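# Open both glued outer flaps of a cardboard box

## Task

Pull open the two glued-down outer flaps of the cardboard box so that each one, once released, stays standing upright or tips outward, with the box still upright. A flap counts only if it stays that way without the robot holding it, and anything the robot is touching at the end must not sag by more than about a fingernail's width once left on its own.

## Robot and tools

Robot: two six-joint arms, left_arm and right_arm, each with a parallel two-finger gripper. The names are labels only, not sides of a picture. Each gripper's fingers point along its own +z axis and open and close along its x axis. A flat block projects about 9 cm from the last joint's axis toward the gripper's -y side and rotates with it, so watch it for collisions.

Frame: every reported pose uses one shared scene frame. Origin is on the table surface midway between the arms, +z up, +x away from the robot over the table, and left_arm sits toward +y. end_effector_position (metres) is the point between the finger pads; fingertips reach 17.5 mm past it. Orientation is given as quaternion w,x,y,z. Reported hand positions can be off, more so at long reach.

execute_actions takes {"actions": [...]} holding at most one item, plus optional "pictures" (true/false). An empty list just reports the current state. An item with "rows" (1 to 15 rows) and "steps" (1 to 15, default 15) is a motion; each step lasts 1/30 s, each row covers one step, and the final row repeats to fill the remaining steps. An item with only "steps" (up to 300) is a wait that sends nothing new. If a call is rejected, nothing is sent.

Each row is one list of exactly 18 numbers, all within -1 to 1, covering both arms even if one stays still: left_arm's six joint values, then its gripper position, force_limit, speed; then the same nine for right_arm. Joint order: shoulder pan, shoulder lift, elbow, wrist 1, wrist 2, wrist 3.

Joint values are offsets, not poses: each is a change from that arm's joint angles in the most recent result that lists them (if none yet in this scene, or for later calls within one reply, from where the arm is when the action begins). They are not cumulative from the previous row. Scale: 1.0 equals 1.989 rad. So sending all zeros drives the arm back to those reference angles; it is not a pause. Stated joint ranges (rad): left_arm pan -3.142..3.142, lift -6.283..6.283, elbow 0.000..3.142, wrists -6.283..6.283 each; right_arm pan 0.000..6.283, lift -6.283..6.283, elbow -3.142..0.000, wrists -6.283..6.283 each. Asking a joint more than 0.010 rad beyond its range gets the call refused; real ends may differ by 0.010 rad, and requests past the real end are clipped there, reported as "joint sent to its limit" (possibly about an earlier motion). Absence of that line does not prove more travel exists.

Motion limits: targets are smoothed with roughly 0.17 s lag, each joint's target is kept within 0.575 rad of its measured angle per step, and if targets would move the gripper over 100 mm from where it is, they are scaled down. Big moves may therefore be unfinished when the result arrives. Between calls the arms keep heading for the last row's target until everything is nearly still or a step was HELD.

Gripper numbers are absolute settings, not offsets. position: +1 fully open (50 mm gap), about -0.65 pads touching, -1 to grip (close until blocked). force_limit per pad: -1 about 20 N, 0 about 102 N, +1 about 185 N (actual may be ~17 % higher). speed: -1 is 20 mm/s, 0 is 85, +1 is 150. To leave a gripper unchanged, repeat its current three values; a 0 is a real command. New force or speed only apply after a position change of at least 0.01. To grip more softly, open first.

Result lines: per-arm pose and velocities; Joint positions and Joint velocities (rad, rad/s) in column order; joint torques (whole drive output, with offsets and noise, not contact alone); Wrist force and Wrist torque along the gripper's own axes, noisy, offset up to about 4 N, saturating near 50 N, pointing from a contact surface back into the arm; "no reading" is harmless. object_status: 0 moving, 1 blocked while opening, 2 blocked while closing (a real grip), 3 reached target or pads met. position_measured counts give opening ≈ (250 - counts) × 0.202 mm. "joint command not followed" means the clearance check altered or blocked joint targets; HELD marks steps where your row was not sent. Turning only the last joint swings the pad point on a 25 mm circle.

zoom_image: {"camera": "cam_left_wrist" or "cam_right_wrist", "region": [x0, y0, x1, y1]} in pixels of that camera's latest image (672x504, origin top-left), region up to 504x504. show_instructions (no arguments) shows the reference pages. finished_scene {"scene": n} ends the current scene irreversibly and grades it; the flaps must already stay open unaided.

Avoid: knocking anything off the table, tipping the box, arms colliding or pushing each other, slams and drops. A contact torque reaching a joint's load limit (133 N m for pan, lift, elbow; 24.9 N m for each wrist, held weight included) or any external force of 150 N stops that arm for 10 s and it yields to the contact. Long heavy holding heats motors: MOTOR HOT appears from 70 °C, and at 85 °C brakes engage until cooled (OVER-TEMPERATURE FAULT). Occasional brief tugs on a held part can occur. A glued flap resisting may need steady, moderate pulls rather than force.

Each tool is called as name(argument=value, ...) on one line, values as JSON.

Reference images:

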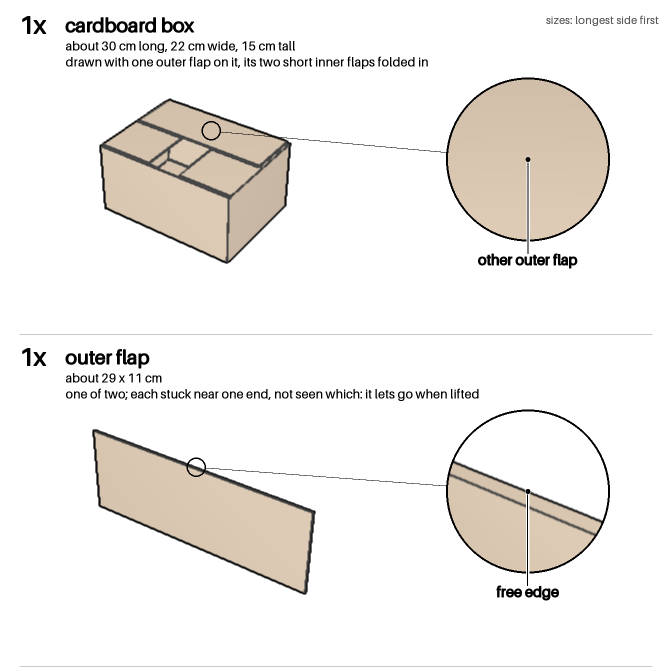

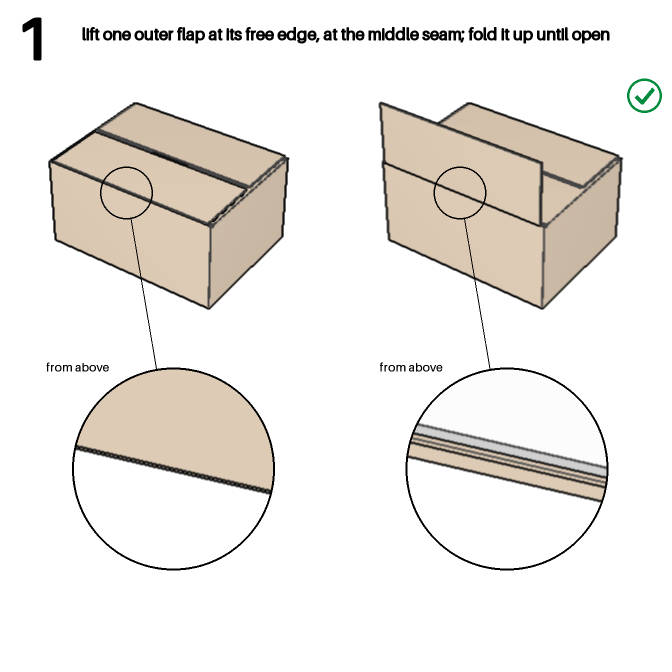

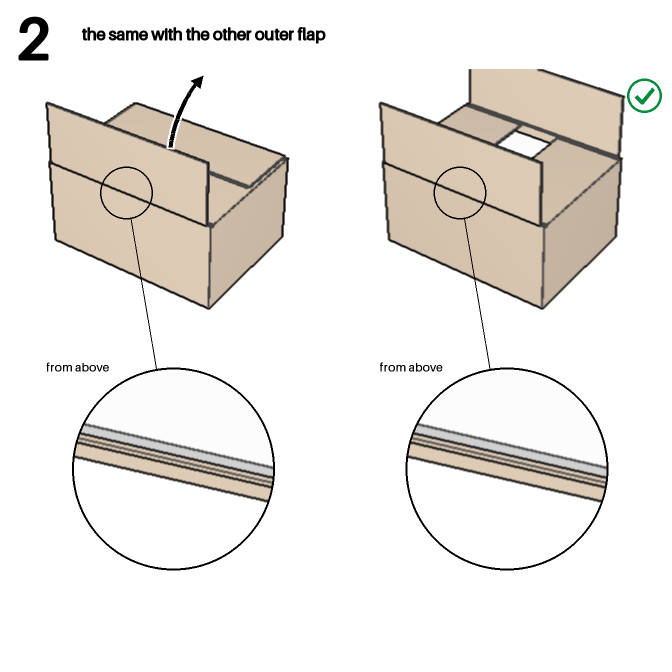

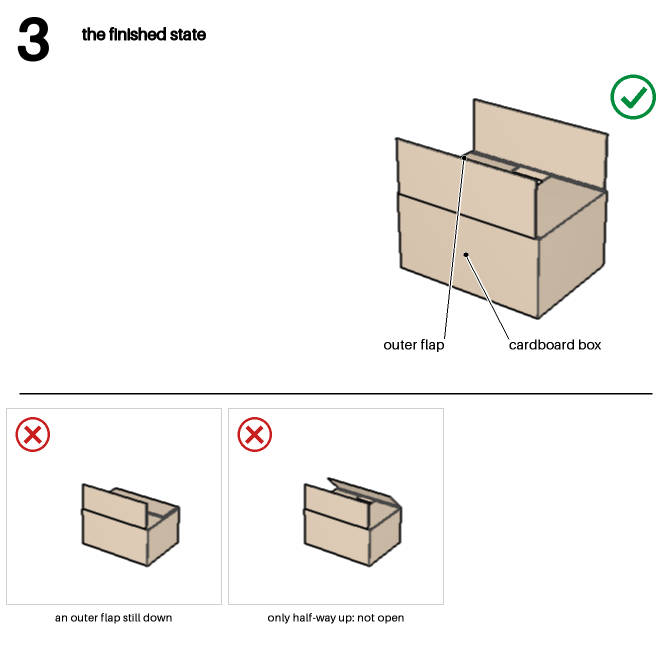

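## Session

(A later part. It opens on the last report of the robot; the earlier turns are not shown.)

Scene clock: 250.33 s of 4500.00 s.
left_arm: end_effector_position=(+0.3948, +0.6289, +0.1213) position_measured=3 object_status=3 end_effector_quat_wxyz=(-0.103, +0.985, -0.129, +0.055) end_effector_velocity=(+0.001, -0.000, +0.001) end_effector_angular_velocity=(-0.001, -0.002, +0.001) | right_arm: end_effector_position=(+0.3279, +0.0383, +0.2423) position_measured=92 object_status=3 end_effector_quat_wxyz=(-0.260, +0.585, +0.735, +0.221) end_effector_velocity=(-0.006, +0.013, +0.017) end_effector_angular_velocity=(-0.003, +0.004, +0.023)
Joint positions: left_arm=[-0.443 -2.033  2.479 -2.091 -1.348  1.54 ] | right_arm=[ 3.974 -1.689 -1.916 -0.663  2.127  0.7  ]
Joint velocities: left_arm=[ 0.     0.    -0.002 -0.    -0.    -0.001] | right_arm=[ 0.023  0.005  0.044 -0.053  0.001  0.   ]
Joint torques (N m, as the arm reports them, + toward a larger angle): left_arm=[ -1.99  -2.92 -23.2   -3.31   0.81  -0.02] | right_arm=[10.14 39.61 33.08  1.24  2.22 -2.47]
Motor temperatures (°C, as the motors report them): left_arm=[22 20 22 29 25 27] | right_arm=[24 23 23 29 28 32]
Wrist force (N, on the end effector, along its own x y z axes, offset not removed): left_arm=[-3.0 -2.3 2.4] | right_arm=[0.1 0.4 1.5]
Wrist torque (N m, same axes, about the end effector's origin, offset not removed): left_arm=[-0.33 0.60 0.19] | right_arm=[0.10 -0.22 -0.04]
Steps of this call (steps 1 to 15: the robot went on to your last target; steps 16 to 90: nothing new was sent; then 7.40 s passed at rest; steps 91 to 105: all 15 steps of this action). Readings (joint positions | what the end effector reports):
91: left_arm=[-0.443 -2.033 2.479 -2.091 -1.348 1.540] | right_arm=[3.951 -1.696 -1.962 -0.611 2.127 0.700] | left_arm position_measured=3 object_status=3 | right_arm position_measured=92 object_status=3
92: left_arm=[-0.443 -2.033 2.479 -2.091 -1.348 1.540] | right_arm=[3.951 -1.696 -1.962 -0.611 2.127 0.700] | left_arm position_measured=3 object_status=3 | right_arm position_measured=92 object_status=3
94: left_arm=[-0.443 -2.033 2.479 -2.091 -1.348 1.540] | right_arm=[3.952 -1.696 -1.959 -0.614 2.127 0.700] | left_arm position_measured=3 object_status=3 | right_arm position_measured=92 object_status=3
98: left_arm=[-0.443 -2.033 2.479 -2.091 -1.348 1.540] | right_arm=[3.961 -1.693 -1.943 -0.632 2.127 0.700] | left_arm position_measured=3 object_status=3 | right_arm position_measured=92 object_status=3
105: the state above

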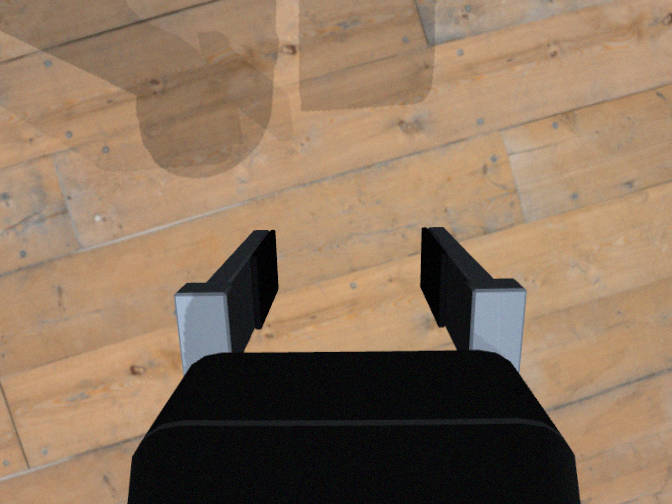

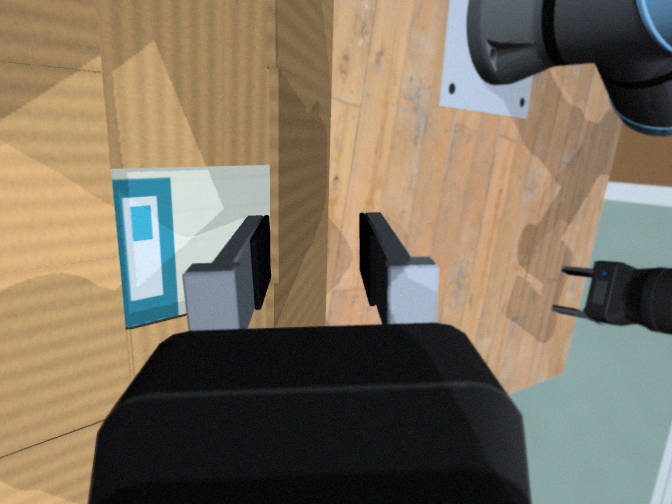

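execute_actions(actions=[{"rows":[[0,0,0,0,0,0,1,0,0,0.0045,-0.0033,0.0041,0.002,-0.0028,0.0058,1,-0.5,-1],[0,0,0,0,0,0,1,0,0,0.0089,-0.0066,0.0083,0.0039,-0.0055,0.0115,1,-0.5,-1],[0,0,0,0,0,0,1,0,0,0.0134,-0.0098,0.0124,0.0059,-0.0083,0.0173,1,-0.5,-1],[0,0,0,0,0,0,1,0,0,0.0178,-0.0131,0.0166,0.0078,-0.0111,0.023,1,-0.5,-1],[0,0,0,0,0,0,1,0,0,0.0223,-0.0164,0.0207,0.0098,-0.0139,0.0288,1,-0.5,-1],[0,0,0,0,0,0,1,0,0,0.0268,-0.0197,0.0249,0.0117,-0.0166,0.0345,1,-0.5,-1],[0,0,0,0,0,0,1,0,0,0.0312,-0.0229,0.029,0.0137,-0.0194,0.0403,1,-0.5,-1],[0,0,0,0,0,0,1,0,0,0.0357,-0.0262,0.0332,0.0156,-0.0222,0.046,1,-0.5,-1],[0,0,0,0,0,0,1,0,0,0.0401,-0.0295,0.0373,0.0176,-0.0249,0.0518,1,-0.5,-1],[0,0,0,0,0,0,1,0,0,0.0446,-0.0328,0.0415,0.0195,-0.0277,0.0576,1,-0.5,-1],[0,0,0,0,0,0,1,0,0,0.0491,-0.036,0.0456,0.0215,-0.0305,0.0633,1,-0.5,-1],[0,0,0,0,0,0,1,0,0,0.0535,-0.0393,0.0497,0.0234,-0.0332,0.0691,1,-0.5,-1]]}], pictures=false)

execute_actions(actions=[{"steps":15}])

Scene clock: 276.77 s of 4500.00 s.
left_arm: end_effector_position=(+0.3948, +0.6289, +0.1213) position_measured=3 object_status=3 end_effector_quat_wxyz=(-0.103, +0.985, -0.129, +0.055) end_effector_velocity=(+0.000, -0.000, +0.000) end_effector_angular_velocity=(-0.000, -0.000, -0.000) | right_arm: end_effector_position=(+0.3256, +0.0954, +0.2483) position_measured=46 object_status=0 end_effector_quat_wxyz=(-0.255, +0.594, +0.729, +0.223) end_effector_velocity=(-0.012, +0.115, +0.011) end_effector_angular_velocity=(+0.000, -0.001, -0.047)
Joint positions: left_arm=[-0.443 -2.033  2.479 -2.091 -1.348  1.54 ] | right_arm=[ 4.058 -1.752 -1.837 -0.626  2.074  0.809]
Joint velocities: left_arm=[ 0.  0. -0. -0. -0.  0.] | right_arm=[ 0.168 -0.123  0.154  0.074 -0.103  0.215]
Joint torques (N m, as the arm reports them, + toward a larger angle): left_arm=[ -1.89  -3.43 -23.77  -3.29   0.8    0.02] | right_arm=[ 6.76 21.07 30.23  5.74 -2.2   2.77]
Motor temperatures (°C, as the motors report them): left_arm=[22 20 22 29 25 27] | right_arm=[24 24 23 29 28 32]
Wrist force (N, on the end effector, along its own x y z axes, offset not removed): left_arm=[-3.2 -1.5 2.6] | right_arm=[0.4 -5.5 -6.8]
Wrist torque (N m, same axes, about the end effector's origin, offset not removed): left_arm=[-0.19 0.42 0.18] | right_arm=[0.04 -0.16 -0.04]
Steps of this call (steps 1 to 15: the robot went on to your last target; steps 16 to 90: nothing new was sent; then 22.93 s passed at rest; steps 91 to 105: all 15 steps of this action). Readings (joint positions | what the end effector reports):
91: left_arm=[-0.443 -2.033 2.479 -2.091 -1.348 1.540] | right_arm=[3.977 -1.689 -1.910 -0.670 2.127 0.700] | left_arm position_measured=3 object_status=3 | right_arm position_measured=92 object_status=0
92: left_arm=[-0.443 -2.033 2.479 -2.091 -1.348 1.540] | right_arm=[3.977 -1.689 -1.910 -0.669 2.127 0.701] | left_arm position_measured=3 object_status=3 | right_arm position_measured=88 object_status=0
94: left_arm=[-0.443 -2.033 2.479 -2.091 -1.348 1.540] | right_arm=[3.982 -1.694 -1.906 -0.665 2.123 0.709] | left_arm position_measured=3 object_status=3 | right_arm position_measured=82 object_status=0
98: left_arm=[-0.443 -2.033 2.479 -2.091 -1.348 1.540] | right_arm=[4.005 -1.712 -1.886 -0.651 2.108 0.740] | left_arm position_measured=3 object_status=3 | right_arm position_measured=69 object_status=0
105: the state above

Scene clock: 277.27 s of 4500.00 s.
left_arm: end_effector_position=(+0.3948, +0.6289, +0.1213) position_measured=3 object_status=3 end_effector_quat_wxyz=(-0.103, +0.985, -0.129, +0.055) end_effector_velocity=(+0.001, -0.000, +0.001) end_effector_angular_velocity=(-0.000, -0.002, -0.001) | right_arm: end_effector_position=(+0.3239, +0.1101, +0.2496) position_measured=3 object_status=0 end_effector_quat_wxyz=(-0.255, +0.596, +0.727, +0.224) end_effector_velocity=(+0.000, +0.002, +0.000) end_effector_angular_velocity=(-0.000, -0.002, -0.000)
Joint positions: left_arm=[-0.443 -2.033  2.479 -2.091 -1.348  1.54 ] | right_arm=[ 4.08  -1.767 -1.817 -0.617  2.061  0.837]
Joint velocities: left_arm=[ 0.    -0.    -0.002  0.     0.     0.001] | right_arm=[ 0.003 -0.003  0.004  0.001 -0.003  0.003]
Joint torques (N m, as the arm reports them, + toward a larger angle): left_arm=[ -1.84  -3.1  -23.25  -3.24   0.91  -0.02] | right_arm=[10.91 20.41 31.85  5.77 -2.59  2.59]
Motor temperatures (°C, as the motors report them): left_arm=[22 20 22 29 25 27] | right_arm=[24 24 23 29 28 32]
Wrist force (N, on the end effector, along its own x y z axes, offset not removed): left_arm=[-1.0 -1.7 3.2] | right_arm=[1.6 -7.7 -8.0]
Wrist torque (N m, same axes, about the end effector's origin, offset not removed): left_arm=[-0.29 0.17 0.12] | right_arm=[-0.35 -0.20 0.10]
Steps of this call (steps 1 to 15: the robot went on to your last target). Readings (joint positions | what the end effector reports):
1: left_arm=[-0.443 -2.033 2.479 -2.091 -1.348 1.540] | right_arm=[4.063 -1.755 -1.833 -0.624 2.071 0.816] | left_arm position_measured=3 object_status=3 | right_arm position_measured=42 object_status=0
2: left_arm=[-0.443 -2.033 2.479 -2.091 -1.348 1.540] | right_arm=[4.067 -1.758 -1.829 -0.622 2.069 0.821] | left_arm position_measured=3 object_status=3 | right_arm position_measured=39 object_status=0
4: left_arm=[-0.443 -2.033 2.479 -2.091 -1.348 1.540] | right_arm=[4.073 -1.762 -1.824 -0.620 2.066 0.828] | left_arm position_measured=3 object_status=3 | right_arm position_measured=32 object_status=0
8: left_arm=[-0.443 -2.033 2.479 -2.091 -1.348 1.540] | right_arm=[4.078 -1.766 -1.820 -0.618 2.063 0.834] | left_arm position_measured=3 object_status=3 | right_arm position_measured=19 object_status=0
15: the state above

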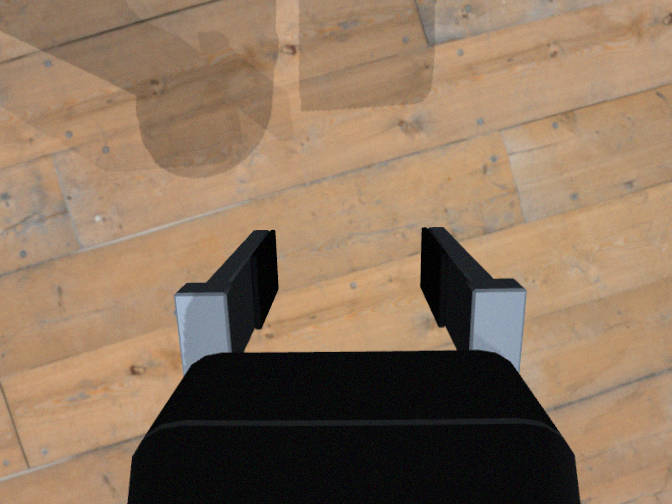

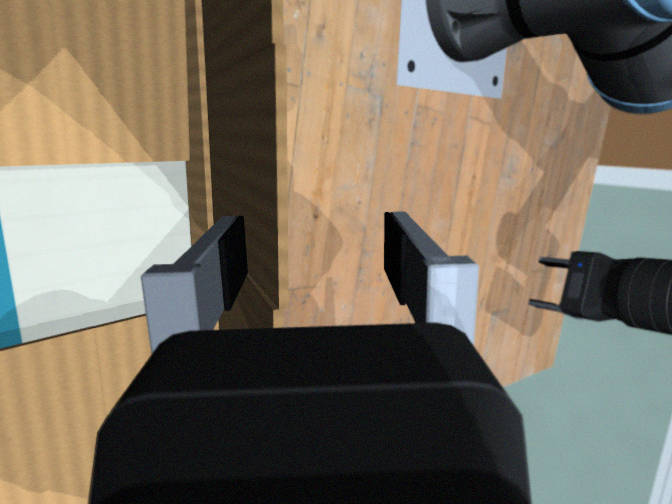

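execute_actions(actions=[{"rows":[[0,0,0,0,0,0,1,0,0,0.0036,0,0.006,-0.004,-0.0022,0.0046,1,-0.5,-1],[0,0,0,0,0,0,1,0,0,0.0072,0,0.012,-0.008,-0.0044,0.0093,1,-0.5,-1],[0,0,0,0,0,0,1,0,0,0.0108,-0.001,0.018,-0.011,-0.0067,0.0139,1,-0.5,-1],[0,0,0,0,0,0,1,0,0,0.0144,-0.003,0.0245,-0.013,-0.0089,0.0185,1,-0.5,-1],[0,0,0,0,0,0,1,0,0,0.018,-0.0057,0.028,-0.011,-0.0111,0.0232,1,-0.5,-1],[0,0,0,0,0,0,1,0,0,0.0215,-0.0083,0.0313,-0.0095,-0.0133,0.0278,1,-0.5,-1],[0,0,0,0,0,0,1,0,0,0.0251,-0.011,0.0346,-0.008,-0.0155,0.0324,1,-0.5,-1],[0,0,0,0,0,0,1,0,0,0.0287,-0.0136,0.038,-0.0063,-0.0178,0.037,1,-0.5,-1],[0,0,0,0,0,0,1,0,0,0.0323,-0.0162,0.0413,-0.0047,-0.02,0.0417,1,-0.5,-1],[0,0,0,0,0,0,1,0,0,0.0359,-0.0188,0.0446,-0.0031,-0.0222,0.0463,1,-0.5,-1]]}], pictures=false)

execute_actions(actions=[{"steps":15}])

Scene clock: 290.23 s of 4500.00 s.
left_arm: end_effector_position=(+0.3948, +0.6289, +0.1213) position_measured=3 object_status=3 end_effector_quat_wxyz=(-0.103, +0.985, -0.129, +0.055) end_effector_velocity=(-0.000, +0.000, -0.000) end_effector_angular_velocity=(+0.000, +0.000, -0.001) | right_arm: end_effector_position=(+0.3163, +0.1526, +0.2678) position_measured=3 object_status=3 end_effector_quat_wxyz=(-0.254, +0.603, +0.721, +0.228) end_effector_velocity=(-0.012, +0.055, +0.013) end_effector_angular_velocity=(+0.011, -0.001, -0.024)
Joint positions: left_arm=[-0.443 -2.033  2.479 -2.091 -1.348  1.54 ] | right_arm=[ 4.141 -1.798 -1.739 -0.626  2.023  0.916]
Joint velocities: left_arm=[-0.  0. -0.  0.  0.  0.] | right_arm=[ 0.079 -0.051  0.082  0.023 -0.049  0.1  ]
Joint torques (N m, as the arm reports them, + toward a larger angle): left_arm=[ -1.66  -3.5  -23.18  -3.27   0.77  -0.04] | right_arm=[ 9.71 28.66 34.52  6.29 -1.14  2.6 ]
Motor temperatures (°C, as the motors report them): left_arm=[22 20 23 29 25 27] | right_arm=[24 24 23 29 28 32]
Wrist force (N, on the end effector, along its own x y z axes, offset not removed): left_arm=[-2.6 -1.3 2.1] | right_arm=[1.1 0.1 -0.9]
Wrist torque (N m, same axes, about the end effector's origin, offset not removed): left_arm=[0.06 0.49 0.07] | right_arm=[0.15 -0.55 -0.11]
Steps of this call (steps 1 to 15: the robot went on to your last target; steps 16 to 90: nothing new was sent; then 9.47 s passed at rest; steps 91 to 105: all 15 steps of this action). Readings (joint positions | what the end effector reports):
91: left_arm=[-0.443 -2.033 2.479 -2.091 -1.348 1.540] | right_arm=[4.080 -1.768 -1.817 -0.616 2.061 0.838] | left_arm position_measured=3 object_status=3 | right_arm position_measured=3 object_status=3
92: left_arm=[-0.443 -2.033 2.479 -2.091 -1.348 1.540] | right_arm=[4.081 -1.768 -1.816 -0.617 2.061 0.839] | left_arm position_measured=3 object_status=3 | right_arm position_measured=3 object_status=3
94: left_arm=[-0.443 -2.033 2.479 -2.091 -1.348 1.540] | right_arm=[4.085 -1.768 -1.809 -0.622 2.058 0.844] | left_arm position_measured=3 object_status=3 | right_arm position_measured=3 object_status=3
98: left_arm=[-0.443 -2.033 2.479 -2.091 -1.348 1.540] | right_arm=[4.105 -1.775 -1.780 -0.632 2.046 0.869] | left_arm position_measured=3 object_status=3 | right_arm position_measured=3 object_status=3
105: the state above

Scene clock: 290.73 s of 4500.00 s.
left_arm: end_effector_position=(+0.3948, +0.6289, +0.1213) position_measured=3 object_status=3 end_effector_quat_wxyz=(-0.103, +0.985, -0.129, +0.055) end_effector_velocity=(-0.000, -0.000, -0.000) end_effector_angular_velocity=(+0.000, +0.000, -0.001) | right_arm: end_effector_position=(+0.3148, +0.1596, +0.2694) position_measured=3 object_status=3 end_effector_quat_wxyz=(-0.254, +0.604, +0.720, +0.229) end_effector_velocity=(-0.000, +0.001, -0.001) end_effector_angular_velocity=(-0.001, +0.002, -0.002)
Joint positions: left_arm=[-0.443 -2.033  2.479 -2.091 -1.348  1.54 ] | right_arm=[ 4.151 -1.805 -1.729 -0.623  2.017  0.929]
Joint velocities: left_arm=[-0.    -0.     0.     0.     0.     0.001] | right_arm=[ 0.001 -0.002  0.001  0.    -0.001  0.003]
Joint torques (N m, as the arm reports them, + toward a larger angle): left_arm=[ -1.81  -3.09 -22.92  -3.23   0.81  -0.03] | right_arm=[12.03 26.06 34.53  6.13 -0.89  2.85]
Motor temperatures (°C, as the motors report them): left_arm=[22 20 23 29 25 27] | right_arm=[24 24 23 29 28 32]
Wrist force (N, on the end effector, along its own x y z axes, offset not removed): left_arm=[0.2 -3.0 4.7] | right_arm=[-2.1 -2.1 -0.7]
Wrist torque (N m, same axes, about the end effector's origin, offset not removed): left_arm=[-0.25 -0.07 0.11] | right_arm=[-0.16 -0.03 -0.12]
Steps of this call (steps 1 to 15: the robot went on to your last target). Readings (joint positions | what the end effector reports):
1: left_arm=[-0.443 -2.033 2.479 -2.091 -1.348 1.540] | right_arm=[4.143 -1.800 -1.737 -0.625 2.022 0.919] | left_arm position_measured=3 object_status=3 | right_arm position_measured=3 object_status=3
2: left_arm=[-0.443 -2.033 2.479 -2.091 -1.348 1.540] | right_arm=[4.145 -1.801 -1.735 -0.624 2.021 0.921] | left_arm position_measured=3 object_status=3 | right_arm position_measured=3 object_status=3
4: left_arm=[-0.443 -2.033 2.479 -2.091 -1.348 1.540] | right_arm=[4.148 -1.802 -1.733 -0.624 2.019 0.925] | left_arm position_measured=3 object_status=3 | right_arm position_measured=3 object_status=3
8: left_arm=[-0.443 -2.033 2.479 -2.091 -1.348 1.540] | right_arm=[4.150 -1.804 -1.730 -0.623 2.018 0.928] | left_arm position_measured=3 object_status=3 | right_arm position_measured=3 object_status=3
15: the state above

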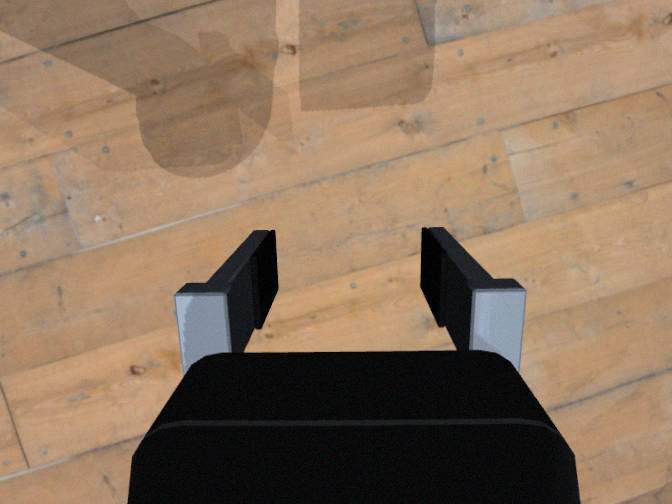

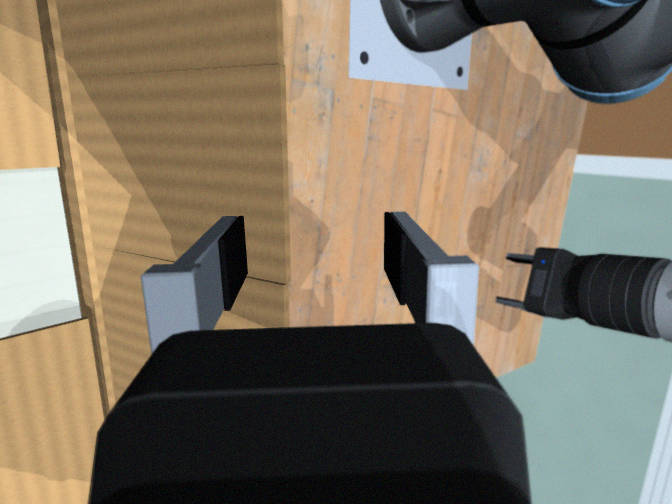

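execute_actions(actions=[{"rows":[[0,0,0,0,0,0,1,0,0,0,0.02,0.03,-0.05,0,0,1,-0.5,-1],[0,0,0,0,0,0,1,0,0,0,0.02,0.03,-0.05,0,0,1,-0.5,-1],[0,0,0,0,0,0,1,0,0,0,0.02,0.03,-0.05,0,0,1,-0.5,-1],[0,0,0,0,0,0,1,0,0,0,0.04,0.07,-0.11,0,0,1,-0.5,-1],[0,0,0,0,0,0,1,0,0,0,0.04,0.07,-0.11,0,0,1,-0.5,-1],[0,0,0,0,0,0,1,0,0,0,0.05,0.1,-0.15,0,0,1,-0.5,-1]]}], pictures=false)

execute_actions(actions=[{"steps":15}], pictures=false)

Scene clock: 309.83 s of 4500.00 s.
left_arm: end_effector_position=(+0.3948, +0.6289, +0.1213) position_measured=3 object_status=3 end_effector_quat_wxyz=(-0.103, +0.985, -0.129, +0.055) end_effector_velocity=(+0.000, +0.000, +0.000) end_effector_angular_velocity=(-0.000, -0.001, +0.001) | right_arm: end_effector_position=(+0.3084, +0.1502, +0.3810) position_measured=3 object_status=3 end_effector_quat_wxyz=(-0.254, +0.603, +0.720, +0.229) end_effector_velocity=(-0.008, -0.013, +0.070) end_effector_angular_velocity=(-0.012, +0.007, -0.001)
Joint positions: left_arm=[-0.443 -2.033  2.479 -2.091 -1.348  1.54 ] | right_arm=[ 4.151 -1.712 -1.547 -0.896  2.017  0.929]
Joint velocities: left_arm=[ 0.    -0.    -0.001  0.     0.    -0.   ] | right_arm=[-0.001  0.052  0.126 -0.192 -0.001 -0.   ]
Joint torques (N m, as the arm reports them, + toward a larger angle): left_arm=[ -1.86  -2.99 -22.77  -3.24   0.86  -0.05] | right_arm=[-10.13  40.85  31.56   1.29   2.49  -2.95]
Motor temperatures (°C, as the motors report them): left_arm=[22 20 23 29 25 27] | right_arm=[24 24 23 29 28 32]
Wrist force (N, on the end effector, along its own x y z axes, offset not removed): left_arm=[-2.0 -5.7 2.3] | right_arm=[0.5 -1.0 -0.8]
Wrist torque (N m, same axes, about the end effector's origin, offset not removed): left_arm=[-1.04 0.34 0.25] | right_arm=[0.08 -0.10 -0.15]
Steps of this call (steps 1 to 15: the robot went on to your last target; steps 16 to 90: nothing new was sent; then 15.60 s passed at rest; steps 91 to 105: all 15 steps of this action). Readings (joint positions | what the end effector reports):
91: left_arm=[-0.443 -2.033 2.479 -2.091 -1.348 1.540] | right_arm=[4.151 -1.805 -1.729 -0.623 2.017 0.929] | left_arm position_measured=3 object_status=3 | right_arm position_measured=3 object_status=3
92: left_arm=[-0.443 -2.033 2.479 -2.091 -1.348 1.540] | right_arm=[4.151 -1.803 -1.726 -0.626 2.017 0.929] | left_arm position_measured=3 object_status=3 | right_arm position_measured=3 object_status=3
94: left_arm=[-0.443 -2.033 2.479 -2.091 -1.348 1.540] | right_arm=[4.151 -1.789 -1.706 -0.656 2.017 0.929] | left_arm position_measured=3 object_status=3 | right_arm position_measured=3 object_status=3
98: left_arm=[-0.443 -2.033 2.479 -2.091 -1.348 1.540] | right_arm=[4.151 -1.748 -1.631 -0.769 2.017 0.929] | left_arm position_measured=3 object_status=3 | right_arm position_measured=3 object_status=3
105: the state above

Scene clock: 310.33 s of 4500.00 s.
left_arm: end_effector_position=(+0.3948, +0.6289, +0.1213) position_measured=3 object_status=3 end_effector_quat_wxyz=(-0.103, +0.985, -0.129, +0.055) end_effector_velocity=(+0.001, -0.000, +0.001) end_effector_angular_velocity=(-0.000, -0.001, -0.000) | right_arm: end_effector_position=(+0.3072, +0.1485, +0.3900) position_measured=3 object_status=3 end_effector_quat_wxyz=(-0.254, +0.604, +0.720, +0.229) end_effector_velocity=(-0.000, -0.001, +0.002) end_effector_angular_velocity=(-0.001, -0.000, +0.000)
Joint positions: left_arm=[-0.443 -2.033  2.479 -2.091 -1.348  1.54 ] | right_arm=[ 4.151 -1.705 -1.53  -0.921  2.017  0.929]
Joint velocities: left_arm=[ 0.    -0.    -0.001 -0.    -0.     0.   ] | right_arm=[-0.     0.002  0.003 -0.005 -0.001 -0.001]
Joint torques (N m, as the arm reports them, + toward a larger angle): left_arm=[ -1.78  -3.3  -23.31  -3.27   0.83  -0.01] | right_arm=[-11.25  43.29  37.48   1.67   3.39  -2.29]
Motor temperatures (°C, as the motors report them): left_arm=[22 20 23 29 25 27] | right_arm=[24 24 23 29 28 32]
Wrist force (N, on the end effector, along its own x y z axes, offset not removed): left_arm=[-1.2 -0.2 2.8] | right_arm=[-1.5 -0.3 1.4]
Wrist torque (N m, same axes, about the end effector's origin, offset not removed): left_arm=[0.06 0.47 0.15] | right_arm=[0.09 0.25 0.00]
Steps of this call (steps 1 to 15: the robot went on to your last target). Readings (joint positions | what the end effector reports):
1: left_arm=[-0.443 -2.033 2.479 -2.091 -1.348 1.540] | right_arm=[4.151 -1.710 -1.543 -0.902 2.017 0.929] | left_arm position_measured=3 object_status=3 | right_arm position_measured=3 object_status=3
2: left_arm=[-0.443 -2.033 2.479 -2.091 -1.348 1.540] | right_arm=[4.151 -1.709 -1.540 -0.906 2.017 0.929] | left_arm position_measured=3 object_status=3 | right_arm position_measured=3 object_status=3
4: left_arm=[-0.443 -2.033 2.479 -2.091 -1.348 1.540] | right_arm=[4.151 -1.708 -1.536 -0.912 2.017 0.929] | left_arm position_measured=3 object_status=3 | right_arm position_measured=3 object_status=3
8: left_arm=[-0.443 -2.033 2.479 -2.091 -1.348 1.540] | right_arm=[4.151 -1.706 -1.532 -0.918 2.017 0.929] | left_arm position_measured=3 object_status=3 | right_arm position_measured=3 object_status=3
15: the state above

execute_actions(actions=[{"rows":[[0,0,0,0,0,0,1,0,0,0.0784,-0.0729,0.1028,-0.5358,-0.364,0.0452,1,-0.5,-1]]}], pictures=false)

execute_actions(actions=[{"steps":35}])

Scene clock: 316.63 s of 4500.00 s.
left_arm: end_effector_position=(+0.3948, +0.6289, +0.1213) position_measured=3 object_status=3 end_effector_quat_wxyz=(-0.103, +0.985, -0.129, +0.055) end_effector_velocity=(+0.000, -0.000, +0.001) end_effector_angular_velocity=(-0.000, -0.001, -0.001) | right_arm: end_effector_position=(+0.3280, +0.0591, +0.2776) position_measured=3 object_status=3 end_effector_quat_wxyz=(+0.059, +0.668, +0.742, -0.016) end_effector_velocity=(-0.041, -0.418, -0.100) end_effector_angular_velocity=(-1.819, +0.016, +0.106)
Joint positions: left_arm=[-0.443 -2.033  2.479 -2.091 -1.348  1.54 ] | right_arm=[ 4.283 -1.828 -1.359 -1.589  1.466  1.006]
Joint velocities: left_arm=[-0.001 -0.    -0.001  0.     0.     0.   ] | right_arm=[ 0.117 -0.109  0.157 -1.689 -0.797  0.062]
Joint torques (N m, as the arm reports them, + toward a larger angle): left_arm=[ -1.89  -3.38 -23.06  -3.19   0.8   -0.03] | right_arm=[11.07 27.87 34.04 -3.18 -4.41  2.78]
Motor temperatures (°C, as the motors report them): left_arm=[22 20 23 29 25 27] | right_arm=[24 24 23 29 28 32]
Wrist force (N, on the end effector, along its own x y z axes, offset not removed): left_arm=[0.9 -2.8 4.3] | right_arm=[-0.8 1.6 -0.8]
Wrist torque (N m, same axes, about the end effector's origin, offset not removed): left_arm=[-0.54 -0.39 0.13] | right_arm=[0.42 0.09 -0.05]
Steps of this call (steps 1 to 15: the robot went on to your last target; steps 16 to 90: nothing new was sent; then 2.80 s passed at rest; steps 91 to 105: all 15 steps of this action). Readings (joint positions | what the end effector reports):
91: left_arm=[-0.443 -2.033 2.479 -2.091 -1.348 1.540] | right_arm=[4.151 -1.705 -1.530 -0.921 2.017 0.929] | left_arm position_measured=3 object_status=3 | right_arm position_measured=3 object_status=3
92: left_arm=[-0.443 -2.033 2.479 -2.091 -1.348 1.540] | right_arm=[4.154 -1.708 -1.527 -0.924 2.014 0.932] | left_arm position_measured=3 object_status=3 | right_arm position_measured=3 object_status=3
94: left_arm=[-0.443 -2.033 2.479 -2.091 -1.348 1.540] | right_arm=[4.189 -1.741 -1.486 -0.972 1.967 0.955] | left_arm position_measured=3 object_status=3 | right_arm position_measured=3 object_status=3
98: left_arm=[-0.443 -2.033 2.479 -2.091 -1.348 1.540] | right_arm=[4.243 -1.791 -1.413 -1.197 1.742 0.984] | left_arm position_measured=3 object_status=3 | right_arm position_measured=3 object_status=3
105: the state above

Scene clock: 317.80 s of 4500.00 s.
left_arm: end_effector_position=(+0.3948, +0.6289, +0.1213) position_measured=3 object_status=3 end_effector_quat_wxyz=(-0.103, +0.985, -0.129, +0.055) end_effector_velocity=(+0.001, +0.000, +0.001) end_effector_angular_velocity=(-0.000, -0.001, +0.000) | right_arm: end_effector_position=(+0.3176, -0.0405, +0.2784) position_measured=3 object_status=3 end_effector_quat_wxyz=(+0.192, +0.620, +0.740, -0.173) end_effector_velocity=(-0.000, -0.000, +0.000) end_effector_angular_velocity=(+0.001, +0.002, +0.000)
Joint positions: left_arm=[-0.443 -2.033  2.479 -2.091 -1.348  1.54 ] | right_arm=[ 4.307 -1.85  -1.326 -1.986  1.293  1.019]
Joint velocities: left_arm=[ 0.001 -0.    -0.001 -0.     0.     0.001] | right_arm=[-0.     0.001 -0.    -0.     0.002 -0.001]
Joint torques (N m, as the arm reports them, + toward a larger angle): left_arm=[ -1.77  -3.43 -23.16  -3.32   0.73  -0.03] | right_arm=[ 8.96 26.87 34.16 -0.69 -3.07  2.78]
Motor temperatures (°C, as the motors report them): left_arm=[22 20 23 29 25 27] | right_arm=[24 24 23 29 28 32]
Wrist force (N, on the end effector, along its own x y z axes, offset not removed): left_arm=[0.7 -2.9 1.2] | right_arm=[-2.0 -1.9 -0.1]
Wrist torque (N m, same axes, about the end effector's origin, offset not removed): left_arm=[-0.37 -0.07 -0.03] | right_arm=[-0.11 0.25 -0.02]
Steps of this call (steps 1 to 30: the robot went on to your last target; steps 31 to 35: nothing new was sent). Readings (joint positions | what the end effector reports):
1: left_arm=[-0.443 -2.033 2.479 -2.091 -1.348 1.540] | right_arm=[4.287 -1.832 -1.353 -1.647 1.439 1.008] | left_arm position_measured=3 object_status=3 | right_arm position_measured=3 object_status=3
2: left_arm=[-0.443 -2.033 2.479 -2.091 -1.348 1.540] | right_arm=[4.291 -1.835 -1.348 -1.705 1.412 1.010] | left_arm position_measured=3 object_status=3 | right_arm position_measured=3 object_status=3
4: left_arm=[-0.443 -2.033 2.479 -2.091 -1.348 1.540] | right_arm=[4.297 -1.841 -1.339 -1.812 1.366 1.013] | left_arm position_measured=3 object_status=3 | right_arm position_measured=3 object_status=3
8: left_arm=[-0.443 -2.033 2.479 -2.091 -1.348 1.540] | right_arm=[4.303 -1.847 -1.331 -1.925 1.319 1.017] | left_arm position_measured=3 object_status=3 | right_arm position_measured=3 object_status=3
35: the state above
All arms were judged still, so your last target was given up. Only a new action makes them travel on or press farther. Fingers that are still opening or closing keep moving.

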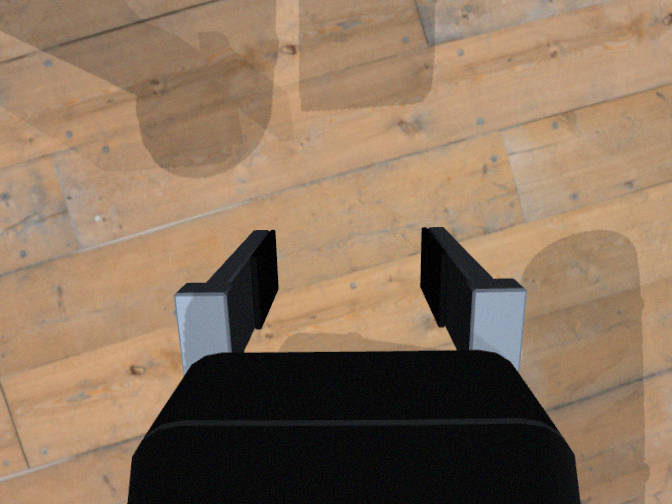

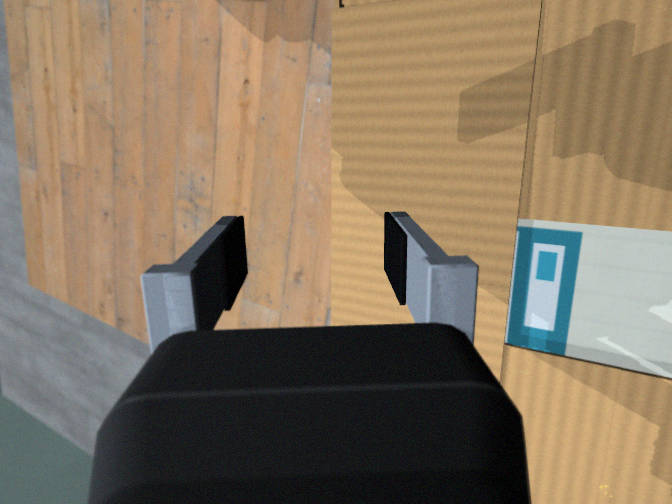

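execute_actions(actions=[{"rows":[[0,0,0,0,0,0,1,0,0,0,-0.064,0,0.064,0,0,1,-0.5,-1]]}], pictures=false)

execute_actions(actions=[{"steps":15}])

Scene clock: 324.13 s of 4500.00 s.
left_arm: end_effector_position=(+0.3948, +0.6289, +0.1213) position_measured=3 object_status=3 end_effector_quat_wxyz=(-0.103, +0.985, -0.129, +0.055) end_effector_velocity=(+0.000, -0.000, +0.000) end_effector_angular_velocity=(-0.000, -0.000, +0.000) | right_arm: end_effector_position=(+0.3365, -0.0004, +0.2134) position_measured=3 object_status=3 end_effector_quat_wxyz=(+0.192, +0.620, +0.740, -0.173) end_effector_velocity=(+0.005, +0.012, -0.021) end_effector_angular_velocity=(+0.001, +0.000, +0.000)
Joint positions: left_arm=[-0.443 -2.033  2.479 -2.091 -1.348  1.54 ] | right_arm=[ 4.307 -1.972 -1.326 -1.864  1.293  1.019]
Joint velocities: left_arm=[-0.    -0.    -0.    -0.     0.    -0.001] | right_arm=[ 0.    -0.038  0.     0.039  0.    -0.   ]
Joint torques (N m, as the arm reports them, + toward a larger angle): left_arm=[ -1.57  -3.13 -23.34  -3.25   0.81   0.03] | right_arm=[ 4.97 33.25 15.7   4.09 -1.57  2.72]
Motor temperatures (°C, as the motors report them): left_arm=[22 20 23 29 25 27] | right_arm=[24 24 23 29 28 32]
Wrist force (N, on the end effector, along its own x y z axes, offset not removed): left_arm=[-2.7 -3.5 2.9] | right_arm=[1.1 0.1 -0.3]
Wrist torque (N m, same axes, about the end effector's origin, offset not removed): left_arm=[-0.62 0.44 0.16] | right_arm=[0.21 -0.16 -0.19]
Steps of this call (steps 1 to 90: nothing new was sent; then 2.83 s passed at rest; steps 91 to 105: all 15 steps of this action). Readings (joint positions | what the end effector reports):
91: left_arm=[-0.443 -2.033 2.479 -2.091 -1.348 1.540] | right_arm=[4.307 -1.850 -1.326 -1.986 1.293 1.019] | left_arm position_measured=3 object_status=3 | right_arm position_measured=3 object_status=3
92: left_arm=[-0.443 -2.033 2.479 -2.091 -1.348 1.540] | right_arm=[4.307 -1.853 -1.326 -1.983 1.293 1.019] | left_arm position_measured=3 object_status=3 | right_arm position_measured=3 object_status=3
94: left_arm=[-0.443 -2.033 2.479 -2.091 -1.348 1.540] | right_arm=[4.307 -1.889 -1.326 -1.948 1.293 1.019] | left_arm position_measured=3 object_status=3 | right_arm position_measured=3 object_status=3
98: left_arm=[-0.443 -2.033 2.479 -2.091 -1.348 1.540] | right_arm=[4.307 -1.946 -1.326 -1.890 1.293 1.019] | left_arm position_measured=3 object_status=3 | right_arm position_measured=3 object_status=3
105: the state above

Scene clock: 324.63 s of 4500.00 s.
left_arm: end_effector_position=(+0.3948, +0.6289, +0.1213) position_measured=3 object_status=3 end_effector_quat_wxyz=(-0.103, +0.985, -0.129, +0.055) end_effector_velocity=(-0.000, +0.001, -0.000) end_effector_angular_velocity=(-0.000, +0.000, +0.003) | right_arm: end_effector_position=(+0.3371, +0.0011, +0.2107) position_measured=3 object_status=3 end_effector_quat_wxyz=(+0.192, +0.620, +0.740, -0.173) end_effector_velocity=(+0.000, +0.000, -0.000) end_effector_angular_velocity=(-0.000, +0.001, +0.001)
Joint positions: left_arm=[-0.443 -2.033  2.479 -2.091 -1.348  1.54 ] | right_arm=[ 4.307 -1.977 -1.326 -1.859  1.293  1.019]
Joint velocities: left_arm=[ 0.002 -0.     0.     0.    -0.    -0.001] | right_arm=[-0.    -0.001  0.001 -0.    -0.    -0.002]
Joint torques (N m, as the arm reports them, + toward a larger angle): left_arm=[ -1.8   -3.07 -23.11  -3.28   0.77  -0.09] | right_arm=[ 0.41 31.15 16.07  3.79 -0.1   2.42]
Motor temperatures (°C, as the motors report them): left_arm=[22 20 23 29 25 27] | right_arm=[24 24 23 29 28 32]
Wrist force (N, on the end effector, along its own x y z axes, offset not removed): left_arm=[-1.1 0.6 0.1] | right_arm=[-1.9 -3.0 -0.6]
Wrist torque (N m, same axes, about the end effector's origin, offset not removed): left_arm=[0.10 0.05 -0.06] | right_arm=[-0.46 0.34 0.05]
Steps of this call (steps 1 to 15: the robot went on to your last target). Readings (joint positions | what the end effector reports):
1: left_arm=[-0.443 -2.033 2.479 -2.091 -1.348 1.540] | right_arm=[4.307 -1.974 -1.326 -1.863 1.293 1.019] | left_arm position_measured=3 object_status=3 | right_arm position_measured=3 object_status=3
2: left_arm=[-0.443 -2.033 2.479 -2.091 -1.348 1.540] | right_arm=[4.307 -1.974 -1.326 -1.862 1.293 1.019] | left_arm position_measured=3 object_status=3 | right_arm position_measured=3 object_status=3
4: left_arm=[-0.443 -2.033 2.479 -2.091 -1.348 1.540] | right_arm=[4.307 -1.976 -1.326 -1.861 1.293 1.019] | left_arm position_measured=3 object_status=3 | right_arm position_measured=3 object_status=3
8: left_arm=[-0.443 -2.033 2.479 -2.091 -1.348 1.540] | right_arm=[4.307 -1.977 -1.326 -1.860 1.293 1.019] | left_arm position_measured=3 object_status=3 | right_arm position_measured=3 object_status=3
15: the state above
All arms were judged still, so your last target was given up. Only a new action makes them travel on or press farther. Fingers that are still opening or closing keep moving.

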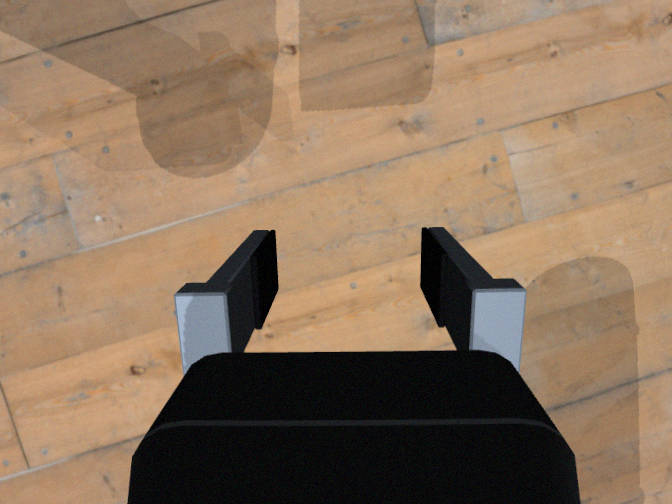

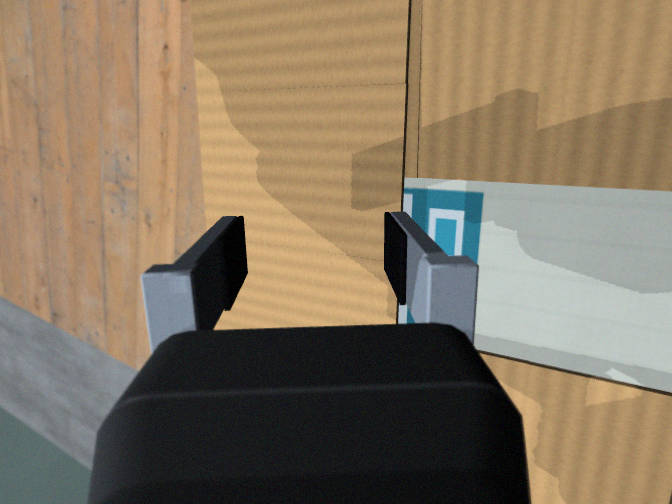

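execute_actions(actions=[{"rows":[[0,0,0,0,0,0,1,0,0,0.0021,-0.005,-0.006,0.011,0,0,1,-0.5,-1],[0,0,0,0,0,0,1,0,0,0.0021,-0.006,-0.012,0.018,0,0,1,-0.5,-1],[0,0,0,0,0,0,1,0,0,0.0021,-0.007,-0.018,0.025,0,0,1,-0.5,-1],[0,0,0,0,0,0,1,0,0,0.0021,-0.008,-0.022,0.03,0,0,1,-0.5,-1],[0,0,0,0,0,0,1,0,0,0.0021,-0.009,-0.027,0.036,0,0,1,-0.5,-1],[0,0,0,0,0,0,1,0,0,0.0021,-0.01,-0.0312,0.0411,0,0,1,-0.5,-1]]}], pictures=false)

execute_actions(actions=[{"steps":10}])

zoom_image(camera="cam_right_wrist", region=[300, 150, 500, 340])

Scene clock: 340.23 s of 4500.00 s.
left_arm: end_effector_position=(+0.3948, +0.6289, +0.1213) position_measured=3 object_status=3 end_effector_quat_wxyz=(-0.103, +0.985, -0.129, +0.055) end_effector_velocity=(+0.000, -0.000, +0.000) end_effector_angular_velocity=(+0.000, +0.000, -0.001) | right_arm: end_effector_position=(+0.3361, +0.0038, +0.1780) position_measured=3 object_status=3 end_effector_quat_wxyz=(+0.193, +0.619, +0.742, -0.173) end_effector_velocity=(-0.001, -0.000, -0.018) end_effector_angular_velocity=(-0.001, +0.001, +0.001)
Joint positions: left_arm=[-0.443 -2.033  2.479 -2.091 -1.348  1.54 ] | right_arm=[ 4.311 -1.996 -1.384 -1.783  1.293  1.019]
Joint velocities: left_arm=[-0.001  0.    -0.     0.    -0.     0.   ] | right_arm=[ 0.002 -0.009 -0.033  0.041  0.001 -0.   ]
Joint torques (N m, as the arm reports them, + toward a larger angle): left_arm=[ -1.9   -3.39 -22.69  -3.28   0.73   0.06] | right_arm=[ 9.46 34.57 17.3   3.62  0.66  1.81]
Motor temperatures (°C, as the motors report them): left_arm=[22 20 23 29 25 27] | right_arm=[24 24 23 29 28 32]
Wrist force (N, on the end effector, along its own x y z axes, offset not removed): left_arm=[-1.1 2.0 0.8] | right_arm=[0.1 -1.0 -1.7]
Wrist torque (N m, same axes, about the end effector's origin, offset not removed): left_arm=[0.54 0.11 -0.03] | right_arm=[-0.06 0.15 -0.03]
Steps of this call (steps 1 to 90: nothing new was sent; then 12.10 s passed at rest; steps 91 to 105: all 15 steps of this action). Readings (joint positions | what the end effector reports):
91: left_arm=[-0.443 -2.033 2.479 -2.091 -1.348 1.540] | right_arm=[4.307 -1.977 -1.326 -1.859 1.293 1.019] | left_arm position_measured=3 object_status=3 | right_arm position_measured=3 object_status=3
92: left_arm=[-0.443 -2.033 2.479 -2.091 -1.348 1.540] | right_arm=[4.307 -1.978 -1.327 -1.857 1.293 1.019] | left_arm position_measured=3 object_status=3 | right_arm position_measured=3 object_status=3
94: left_arm=[-0.443 -2.033 2.479 -2.091 -1.348 1.540] | right_arm=[4.308 -1.982 -1.335 -1.846 1.293 1.019] | left_arm position_measured=3 object_status=3 | right_arm position_measured=3 object_status=3
98: left_arm=[-0.443 -2.033 2.479 -2.091 -1.348 1.540] | right_arm=[4.310 -1.990 -1.362 -1.810 1.293 1.019] | left_arm position_measured=3 object_status=3 | right_arm position_measured=3 object_status=3
105: the state above

Scene clock: 340.57 s of 4500.00 s.
left_arm: end_effector_position=(+0.3948, +0.6289, +0.1213) position_measured=3 object_status=3 end_effector_quat_wxyz=(-0.103, +0.985, -0.129, +0.055) end_effector_velocity=(+0.000, -0.000, +0.000) end_effector_angular_velocity=(-0.001, -0.001, +0.001) | right_arm: end_effector_position=(+0.3360, +0.0038, +0.1760) position_measured=3 object_status=3 end_effector_quat_wxyz=(+0.193, +0.619, +0.742, -0.173) end_effector_velocity=(-0.000, -0.001, -0.001) end_effector_angular_velocity=(-0.003, +0.001, +0.001)
Joint positions: left_arm=[-0.443 -2.033  2.479 -2.091 -1.348  1.54 ] | right_arm=[ 4.311 -1.997 -1.388 -1.778  1.293  1.019]
Joint velocities: left_arm=[ 0.     0.    -0.001 -0.    -0.    -0.001] | right_arm=[-0.    -0.001 -0.002  0.    -0.001 -0.001]
Joint torques (N m, as the arm reports them, + toward a larger angle): left_arm=[ -1.58  -3.42 -23.13  -3.19   0.72   0.  ] | right_arm=[ 9.75 33.9  14.57  3.81 -0.13  1.76]
Motor temperatures (°C, as the motors report them): left_arm=[22 20 23 29 25 27] | right_arm=[24 24 23 29 28 32]
Wrist force (N, on the end effector, along its own x y z axes, offset not removed): left_arm=[-3.2 -0.5 3.1] | right_arm=[1.3 -1.5 -0.4]
Wrist torque (N m, same axes, about the end effector's origin, offset not removed): left_arm=[-0.09 0.50 0.34] | right_arm=[-0.07 0.03 -0.22]
Steps of this call (steps 1 to 10: the robot went on to your last target). Readings (joint positions | what the end effector reports):
1: left_arm=[-0.443 -2.033 2.479 -2.091 -1.348 1.540] | right_arm=[4.311 -1.996 -1.385 -1.781 1.293 1.019] | left_arm position_measured=3 object_status=3 | right_arm position_measured=3 object_status=3
2: left_arm=[-0.443 -2.033 2.479 -2.091 -1.348 1.540] | right_arm=[4.311 -1.997 -1.386 -1.780 1.293 1.019] | left_arm position_measured=3 object_status=3 | right_arm position_measured=3 object_status=3
4: left_arm=[-0.443 -2.033 2.479 -2.091 -1.348 1.540] | right_arm=[4.311 -1.997 -1.387 -1.779 1.293 1.019] | left_arm position_measured=3 object_status=3 | right_arm position_measured=3 object_status=3
8: left_arm=[-0.443 -2.033 2.479 -2.091 -1.348 1.540] | right_arm=[4.311 -1.997 -1.388 -1.778 1.293 1.019] | left_arm position_measured=3 object_status=3 | right_arm position_measured=3 object_status=3
10: the state above

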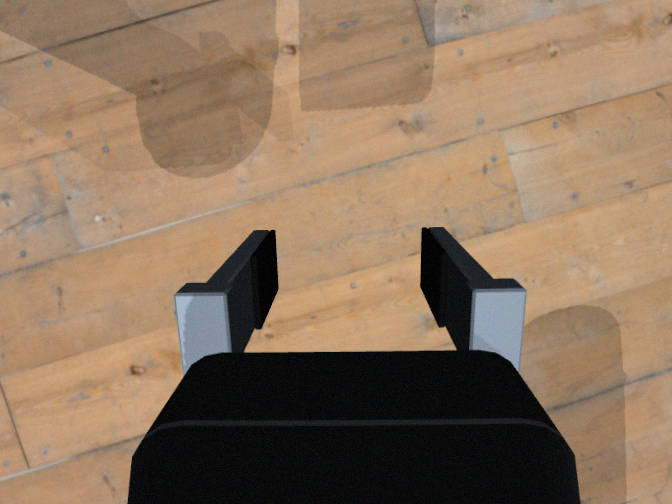

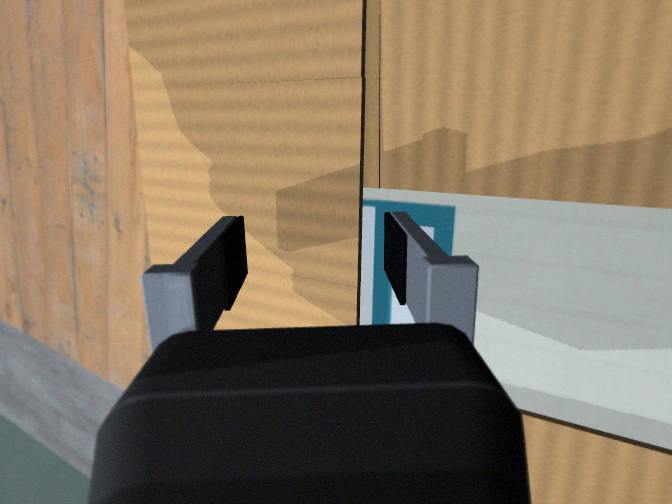

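Region (300, 150, 500, 340) of cam_right_wrist's 672x504 image, scaled by 2.520, with more detail than that image has; it fills the top 479 rows of this view, and the rest is white.

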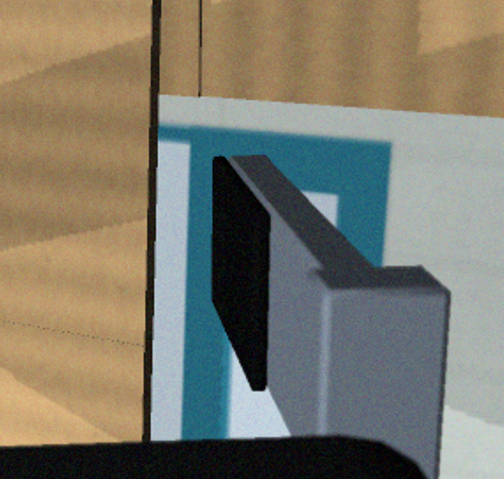

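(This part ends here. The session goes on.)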